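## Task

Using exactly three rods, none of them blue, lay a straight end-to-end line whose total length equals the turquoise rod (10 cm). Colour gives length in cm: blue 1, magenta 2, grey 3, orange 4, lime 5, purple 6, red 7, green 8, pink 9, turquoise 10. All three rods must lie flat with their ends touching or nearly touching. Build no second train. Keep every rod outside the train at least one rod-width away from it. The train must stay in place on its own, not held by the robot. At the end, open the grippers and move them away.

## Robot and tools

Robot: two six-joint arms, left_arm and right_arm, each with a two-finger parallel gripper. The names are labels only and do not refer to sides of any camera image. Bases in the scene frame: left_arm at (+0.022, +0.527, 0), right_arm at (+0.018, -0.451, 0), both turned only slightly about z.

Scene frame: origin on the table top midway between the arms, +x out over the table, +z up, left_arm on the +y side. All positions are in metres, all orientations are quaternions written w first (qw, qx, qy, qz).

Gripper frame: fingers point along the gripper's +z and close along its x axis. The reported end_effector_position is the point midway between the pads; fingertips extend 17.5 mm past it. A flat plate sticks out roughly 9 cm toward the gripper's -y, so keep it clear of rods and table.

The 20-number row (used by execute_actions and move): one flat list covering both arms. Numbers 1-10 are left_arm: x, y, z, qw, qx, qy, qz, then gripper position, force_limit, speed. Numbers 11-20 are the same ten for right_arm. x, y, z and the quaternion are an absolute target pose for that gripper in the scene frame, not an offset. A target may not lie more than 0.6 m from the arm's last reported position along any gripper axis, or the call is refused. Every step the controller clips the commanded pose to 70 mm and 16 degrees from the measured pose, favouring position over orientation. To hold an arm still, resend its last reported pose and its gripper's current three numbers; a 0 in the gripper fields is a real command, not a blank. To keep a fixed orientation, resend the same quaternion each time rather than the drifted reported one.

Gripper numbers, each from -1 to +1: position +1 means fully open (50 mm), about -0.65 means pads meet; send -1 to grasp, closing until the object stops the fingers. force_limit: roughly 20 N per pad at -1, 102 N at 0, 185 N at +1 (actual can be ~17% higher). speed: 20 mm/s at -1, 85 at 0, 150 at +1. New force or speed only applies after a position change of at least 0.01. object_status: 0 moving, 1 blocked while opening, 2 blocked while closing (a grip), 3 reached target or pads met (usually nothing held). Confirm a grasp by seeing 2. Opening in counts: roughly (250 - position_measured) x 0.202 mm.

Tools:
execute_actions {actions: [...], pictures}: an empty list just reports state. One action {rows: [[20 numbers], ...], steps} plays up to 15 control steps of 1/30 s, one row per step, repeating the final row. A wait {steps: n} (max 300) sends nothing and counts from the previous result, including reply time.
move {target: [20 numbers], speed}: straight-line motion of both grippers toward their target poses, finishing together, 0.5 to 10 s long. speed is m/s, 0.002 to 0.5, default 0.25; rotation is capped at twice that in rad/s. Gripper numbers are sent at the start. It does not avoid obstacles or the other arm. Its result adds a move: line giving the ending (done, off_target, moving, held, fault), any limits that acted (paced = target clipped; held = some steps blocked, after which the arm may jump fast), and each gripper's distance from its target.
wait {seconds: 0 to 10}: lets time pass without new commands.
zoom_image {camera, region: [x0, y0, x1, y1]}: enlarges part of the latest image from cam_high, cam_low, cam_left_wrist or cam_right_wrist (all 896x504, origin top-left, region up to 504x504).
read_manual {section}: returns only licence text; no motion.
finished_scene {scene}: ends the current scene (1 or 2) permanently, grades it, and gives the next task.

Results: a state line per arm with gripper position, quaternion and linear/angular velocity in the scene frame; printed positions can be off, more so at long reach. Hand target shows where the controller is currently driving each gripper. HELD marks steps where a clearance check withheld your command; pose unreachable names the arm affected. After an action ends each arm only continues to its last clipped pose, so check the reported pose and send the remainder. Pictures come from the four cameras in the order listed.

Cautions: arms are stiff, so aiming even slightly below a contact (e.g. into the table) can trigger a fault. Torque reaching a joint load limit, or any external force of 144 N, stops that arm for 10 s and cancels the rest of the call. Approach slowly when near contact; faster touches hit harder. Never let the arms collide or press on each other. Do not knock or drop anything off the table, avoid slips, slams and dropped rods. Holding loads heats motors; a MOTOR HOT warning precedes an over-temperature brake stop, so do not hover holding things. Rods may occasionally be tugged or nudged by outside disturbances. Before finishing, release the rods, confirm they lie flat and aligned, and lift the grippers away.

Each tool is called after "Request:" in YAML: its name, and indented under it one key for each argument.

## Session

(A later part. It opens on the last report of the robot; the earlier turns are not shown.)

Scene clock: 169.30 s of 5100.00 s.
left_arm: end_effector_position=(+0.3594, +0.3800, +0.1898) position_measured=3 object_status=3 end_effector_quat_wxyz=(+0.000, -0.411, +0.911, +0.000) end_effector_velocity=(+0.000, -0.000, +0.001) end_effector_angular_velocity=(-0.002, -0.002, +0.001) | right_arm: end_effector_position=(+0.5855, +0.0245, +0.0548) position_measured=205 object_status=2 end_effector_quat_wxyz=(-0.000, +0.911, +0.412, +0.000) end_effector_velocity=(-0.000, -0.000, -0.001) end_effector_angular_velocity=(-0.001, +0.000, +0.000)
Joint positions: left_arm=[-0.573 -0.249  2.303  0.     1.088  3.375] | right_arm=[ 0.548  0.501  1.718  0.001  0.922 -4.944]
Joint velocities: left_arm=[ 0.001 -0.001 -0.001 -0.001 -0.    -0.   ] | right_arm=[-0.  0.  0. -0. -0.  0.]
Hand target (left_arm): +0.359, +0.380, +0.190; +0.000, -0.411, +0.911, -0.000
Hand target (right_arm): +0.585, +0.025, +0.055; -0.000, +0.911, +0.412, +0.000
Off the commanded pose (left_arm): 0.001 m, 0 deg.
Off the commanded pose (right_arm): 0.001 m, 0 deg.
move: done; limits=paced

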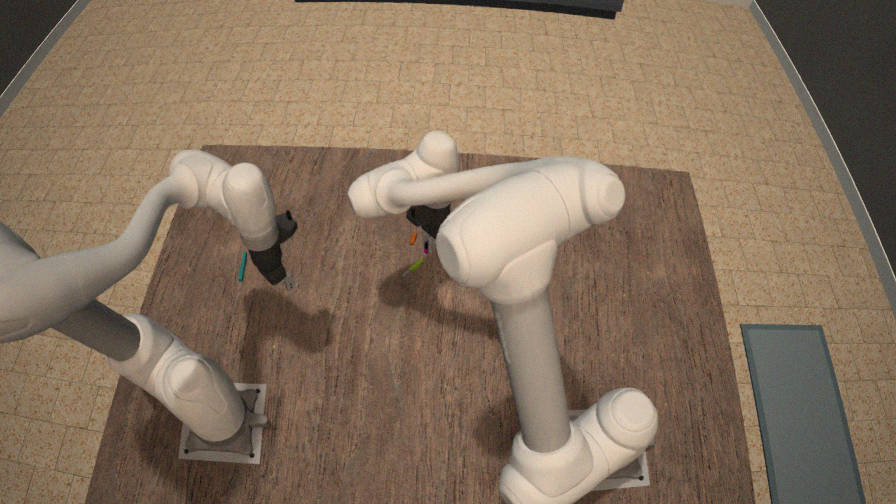

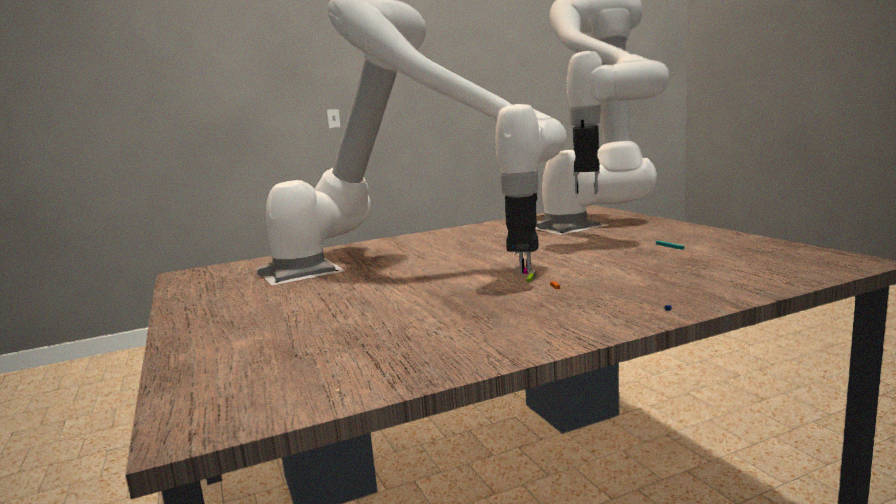

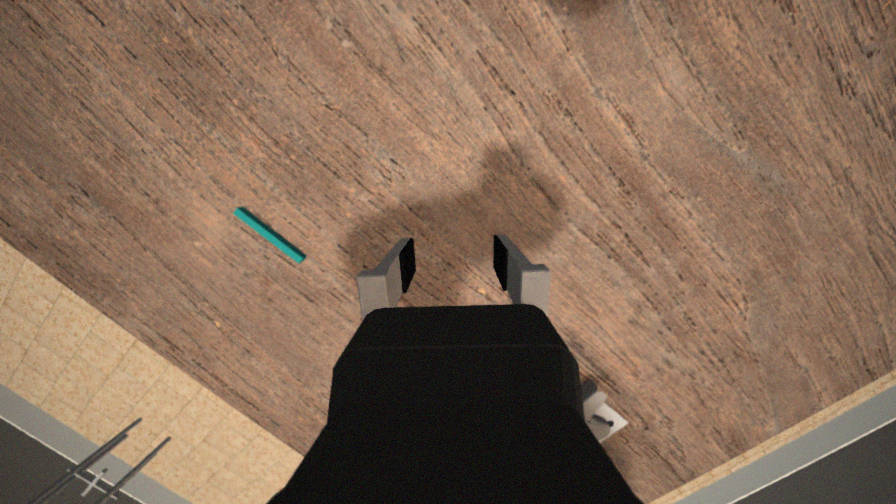

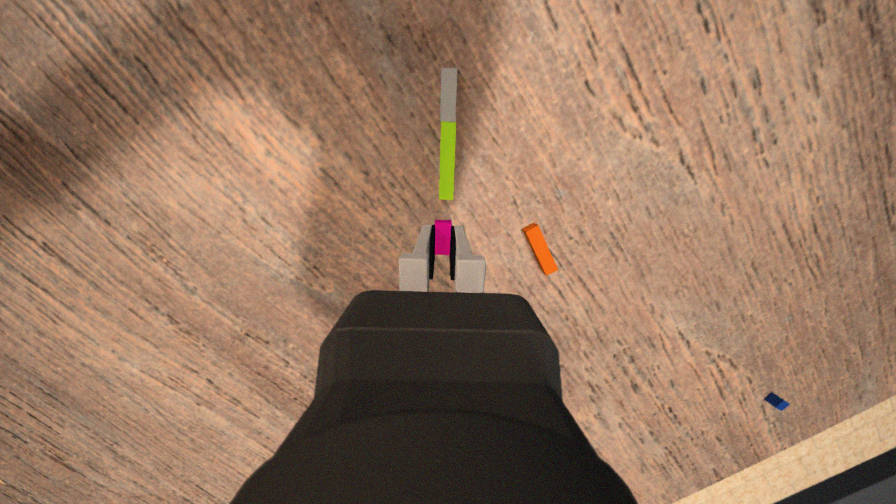

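Request:
move:
  target: [0.3594, 0.38, 0.1898, 0, 0.4115, -0.9114, 0, 1, -0.5, 0.3, 0.5814, 0.0305, 0.029, 0, 0.9114, 0.4115, 0, -1, -0.5, -0.93]
  speed: 0.07

Request:
move:
  target: [0.3594, 0.38, 0.1898, 0, 0.4115, -0.9114, 0, 1, -0.5, 0.3, 0.5778, 0.0337, 0.0255, 0, 0.9114, 0.4115, 0, -1, -0.5, -0.93]
  speed: 0.015

Request:
move:
  target: [0.3594, 0.38, 0.1898, 0, 0.4115, -0.9114, 0, 1, -0.5, 0.3, 0.593, 0.0203, 0.155, 0, 0.9114, 0.4115, 0, 0.4, -0.5, 0.5]
  speed: 0.25

Request:
zoom_image:
  camera: "cam_right_wrist"
  region: [385, 85, 505, 225]

Request:
zoom_image:
  camera: "cam_low"
  region: [505, 255, 565, 300]

Scene clock: 193.20 s of 5100.00 s.
left_arm: end_effector_position=(+0.3594, +0.3800, +0.1898) position_measured=3 object_status=3 end_effector_quat_wxyz=(+0.000, -0.412, +0.911, -0.000) end_effector_velocity=(-0.000, +0.001, +0.001) end_effector_angular_velocity=(+0.000, -0.000, +0.001) | right_arm: end_effector_position=(+0.5815, +0.0305, +0.0290) position_measured=205 object_status=2 end_effector_quat_wxyz=(-0.000, +0.911, +0.412, +0.000) end_effector_velocity=(-0.000, -0.000, -0.001) end_effector_angular_velocity=(-0.000, +0.002, -0.002)
Joint positions: left_arm=[-0.573 -0.249  2.303 -0.     1.088  3.375] | right_arm=[ 0.558  0.528  1.73   0.     0.883 -4.934]
Joint velocities: left_arm=[ 0.001 -0.002 -0.     0.     0.001 -0.   ] | right_arm=[-0.001  0.001  0.001  0.001 -0.     0.   ]
Hand target (left_arm): +0.359, +0.380, +0.190; -0.000, -0.412, +0.911, -0.000
Hand target (right_arm): +0.581, +0.031, +0.029; -0.000, +0.911, +0.412, -0.000
Off the commanded pose (left_arm): 0.000 m, 0 deg.
Off the commanded pose (right_arm): 0.000 m, 0 deg.
After step 90, 20.17 s passed at rest.
move: done

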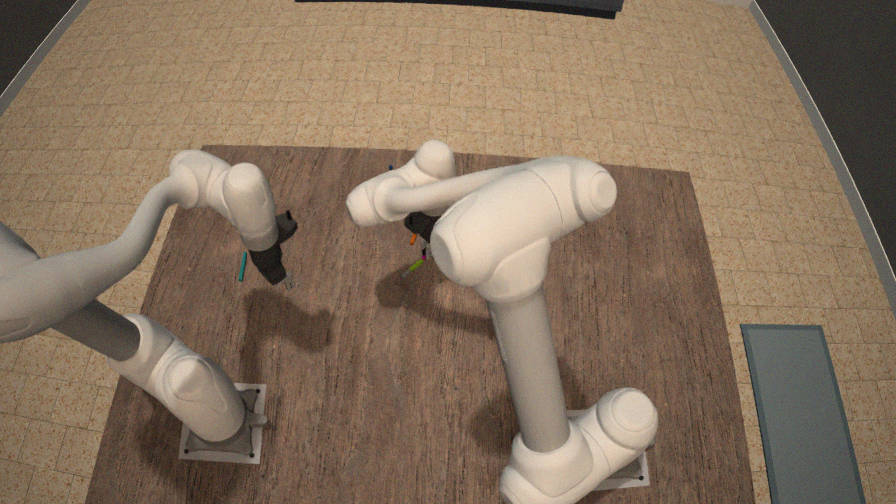

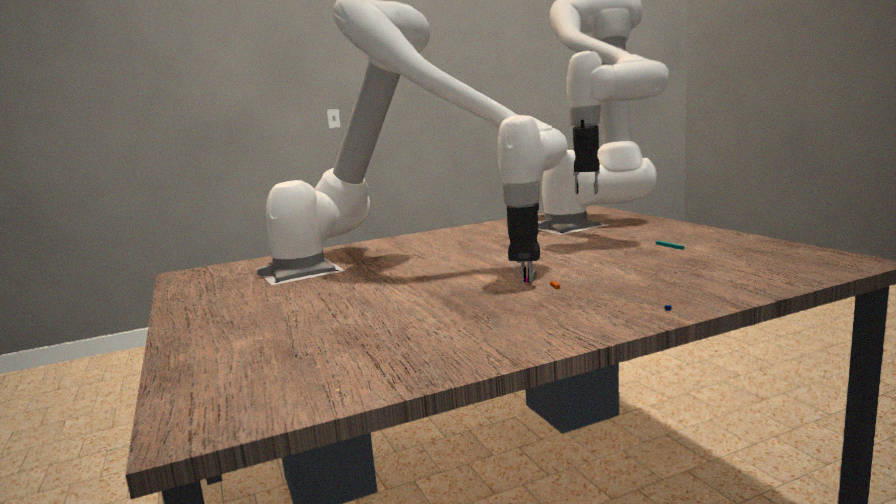

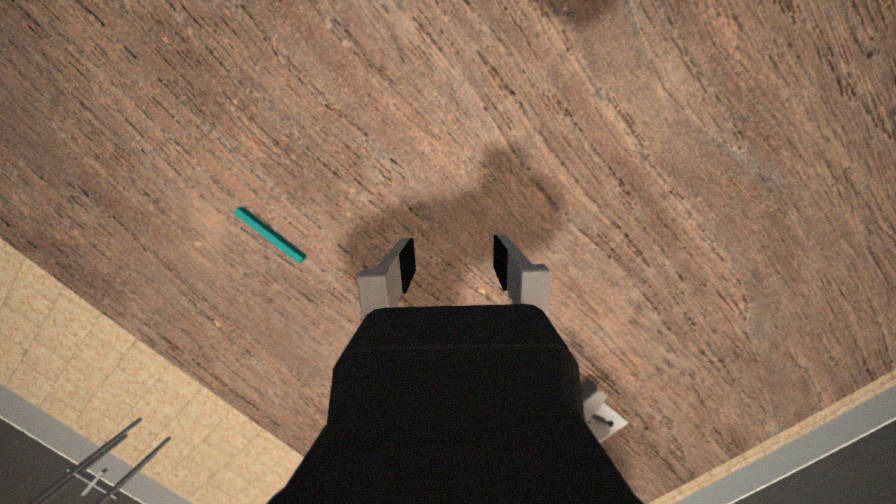

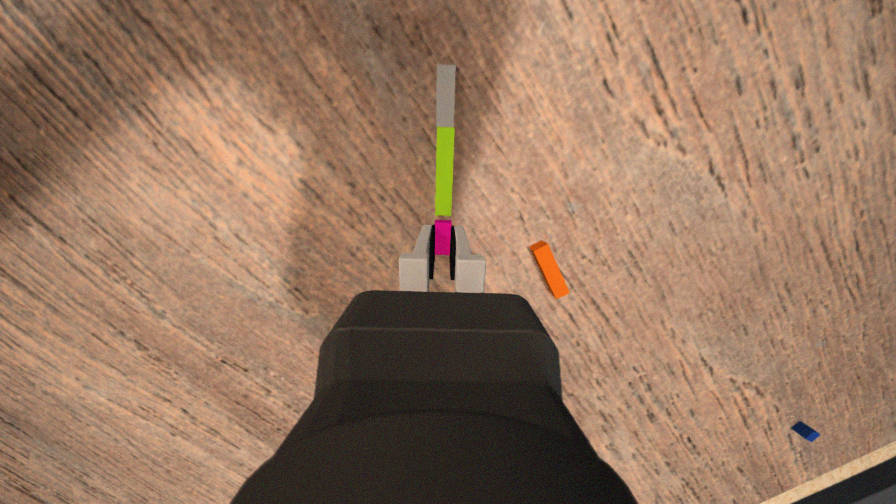

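Scene clock: 193.90 s of 5100.00 s.
left_arm: end_effector_position=(+0.3594, +0.3800, +0.1898) position_measured=3 object_status=3 end_effector_quat_wxyz=(+0.000, -0.412, +0.911, -0.000) end_effector_velocity=(-0.000, -0.000, -0.000) end_effector_angular_velocity=(+0.000, +0.001, -0.000) | right_arm: end_effector_position=(+0.5778, +0.0337, +0.0255) position_measured=205 object_status=2 end_effector_quat_wxyz=(-0.000, +0.911, +0.412, +0.000) end_effector_velocity=(+0.001, +0.000, +0.000) end_effector_angular_velocity=(+0.000, -0.001, -0.000)
Joint positions: left_arm=[-0.573 -0.249  2.303 -0.     1.088  3.375] | right_arm=[ 0.564  0.531  1.734  0.     0.877 -4.927]
Joint velocities: left_arm=[-0.001  0.001 -0.    -0.    -0.    -0.   ] | right_arm=[-0.     0.    -0.001 -0.001  0.     0.   ]
Hand target (left_arm): +0.359, +0.380, +0.190; -0.000, -0.412, +0.911, -0.000
Hand target (right_arm): +0.578, +0.034, +0.025; -0.000, +0.911, +0.412, +0.000
Off the commanded pose (left_arm): 0.000 m, 0 deg.
Off the commanded pose (right_arm): 0.000 m, 0 deg.
move: done

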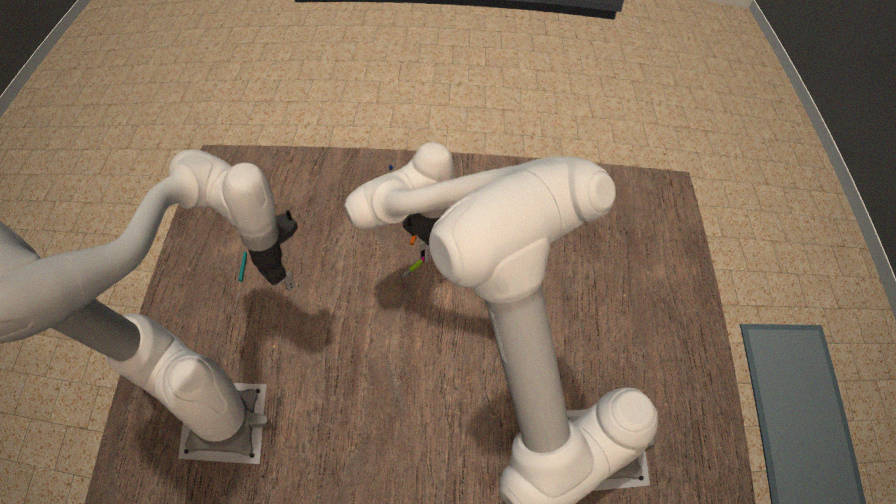

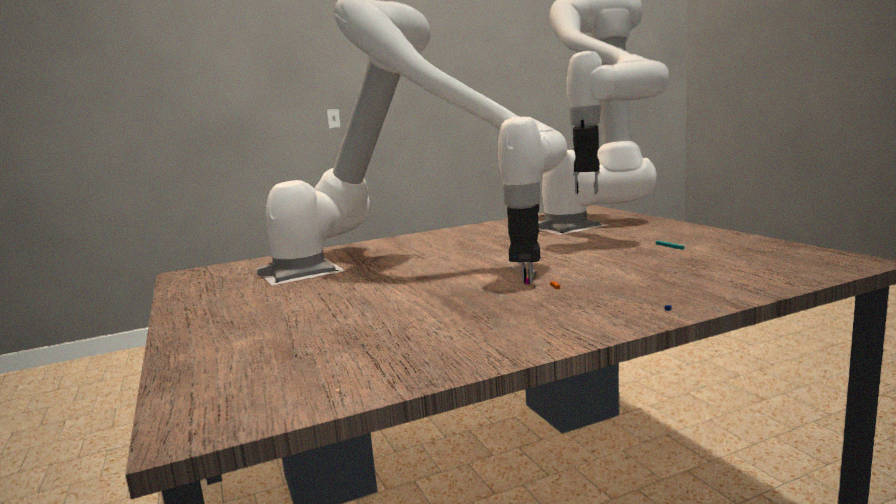

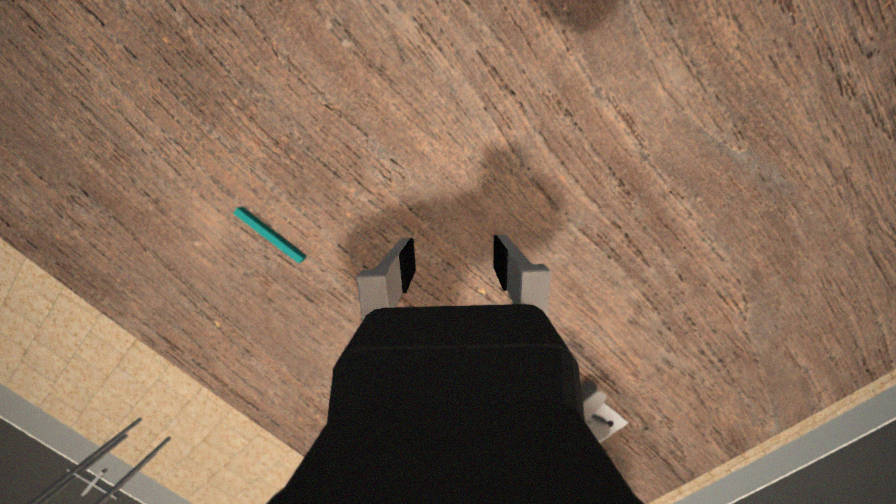

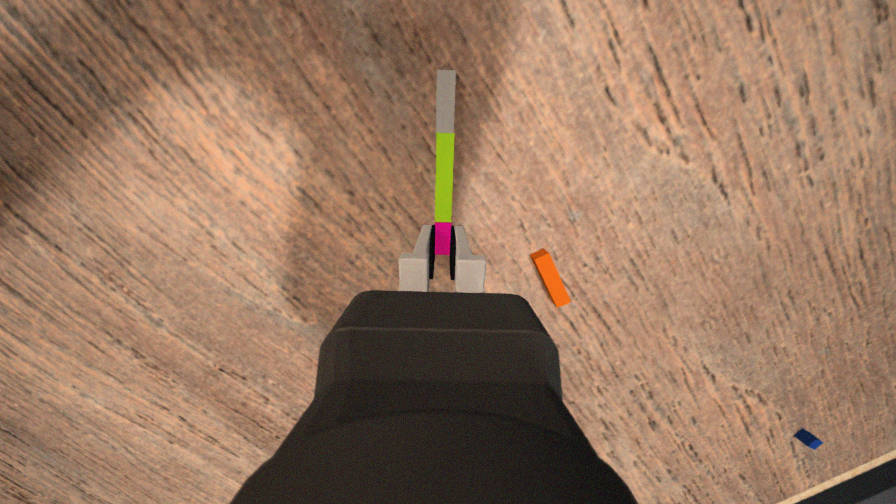

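Scene clock: 194.80 s of 5100.00 s.
left_arm: end_effector_position=(+0.3594, +0.3800, +0.1898) position_measured=3 object_status=3 end_effector_quat_wxyz=(-0.000, -0.412, +0.911, -0.000) end_effector_velocity=(-0.000, -0.001, +0.000) end_effector_angular_velocity=(-0.001, -0.000, -0.001) | right_arm: end_effector_position=(+0.5928, +0.0201, +0.1549) position_measured=92 object_status=3 end_effector_quat_wxyz=(+0.000, +0.911, +0.411, -0.000) end_effector_velocity=(+0.001, -0.000, +0.002) end_effector_angular_velocity=(+0.002, -0.002, -0.001)
Joint positions: left_arm=[-0.573 -0.249  2.303 -0.     1.088  3.375] | right_arm=[ 0.538  0.419  1.636 -0.     1.087 -4.953]
Joint velocities: left_arm=[-0.001 -0.    -0.    -0.    -0.    -0.   ] | right_arm=[-0.001 -0.002 -0.002  0.     0.001  0.   ]
Hand target (left_arm): +0.359, +0.380, +0.190; -0.000, -0.412, +0.911, -0.000
Hand target (right_arm): +0.593, +0.020, +0.155; +0.000, +0.911, +0.411, +0.000
Off the commanded pose (left_arm): 0.000 m, 0 deg.
Off the commanded pose (right_arm): 0.000 m, 0 deg.
move: done

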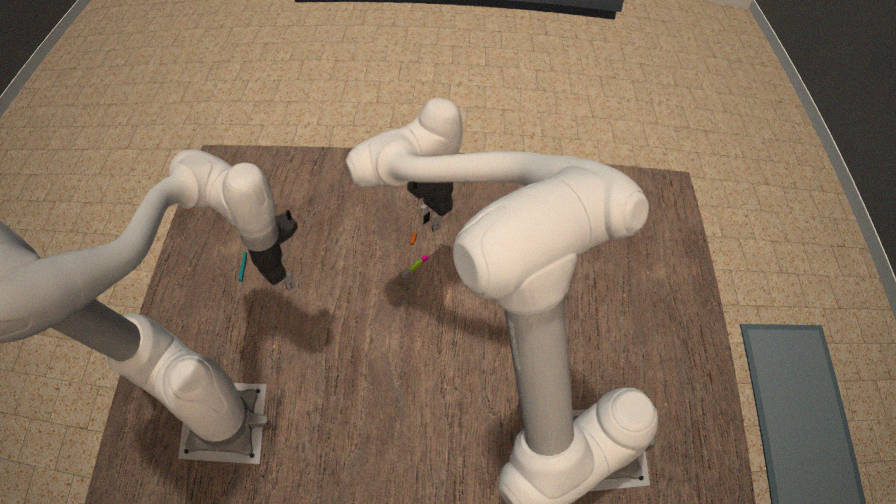

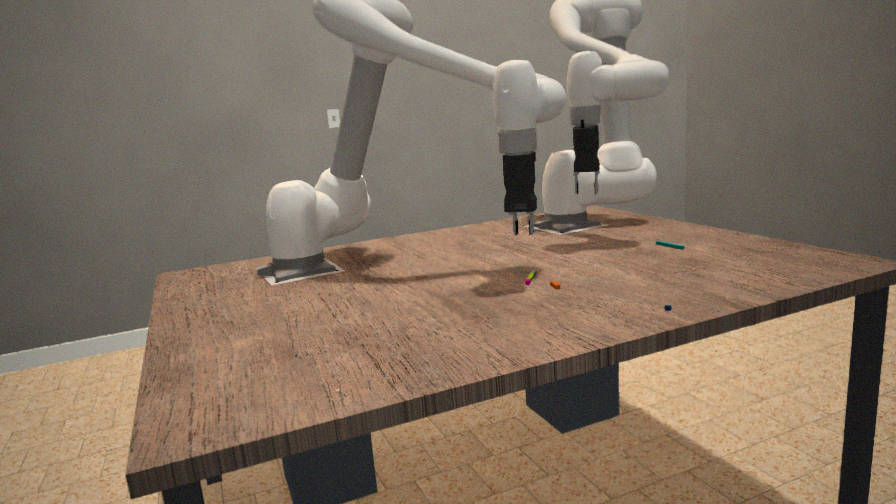

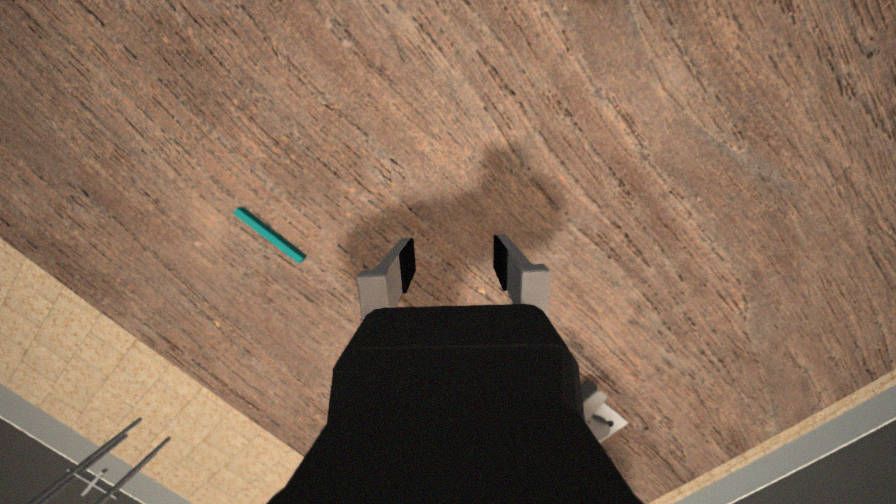

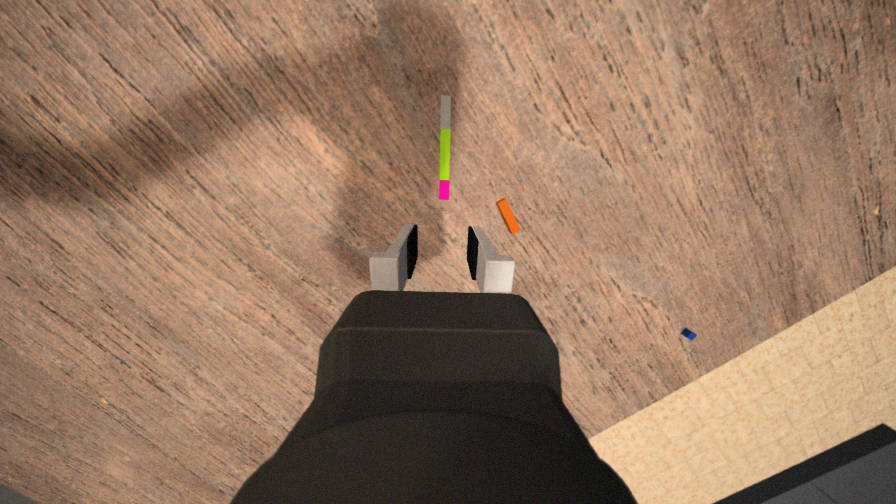

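Region (385, 85, 505, 225) of cam_right_wrist's 896x504 image, scaled by 3.600, with more detail than that image has; it fills the left 432 columns of this view, and the rest is white.

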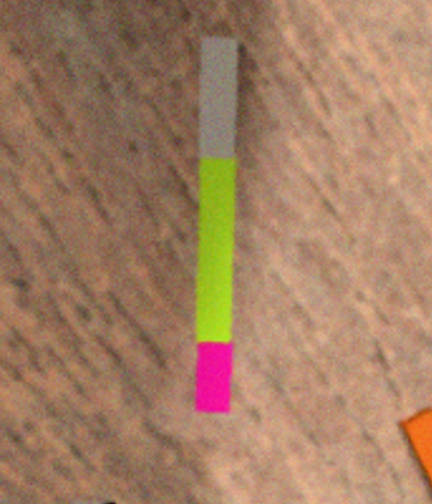

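Region (505, 255, 565, 300) of cam_low's 896x504 image, scaled by 8.400, with more detail than that image has; it fills the top 378 rows of this view, and the rest is white.

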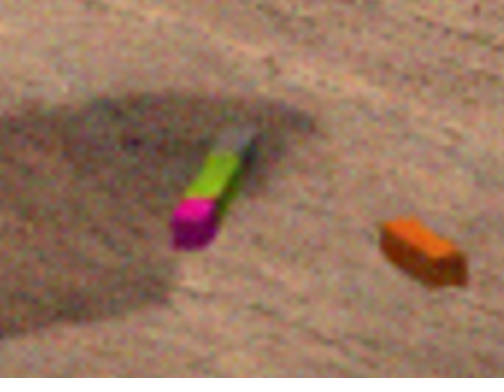

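The grey (3), lime (5) and magenta (2) rods form a straight, touching train, and both arms are clear.

Request:
finished_scene:
  scene: 2

The scene is finished: the task was done.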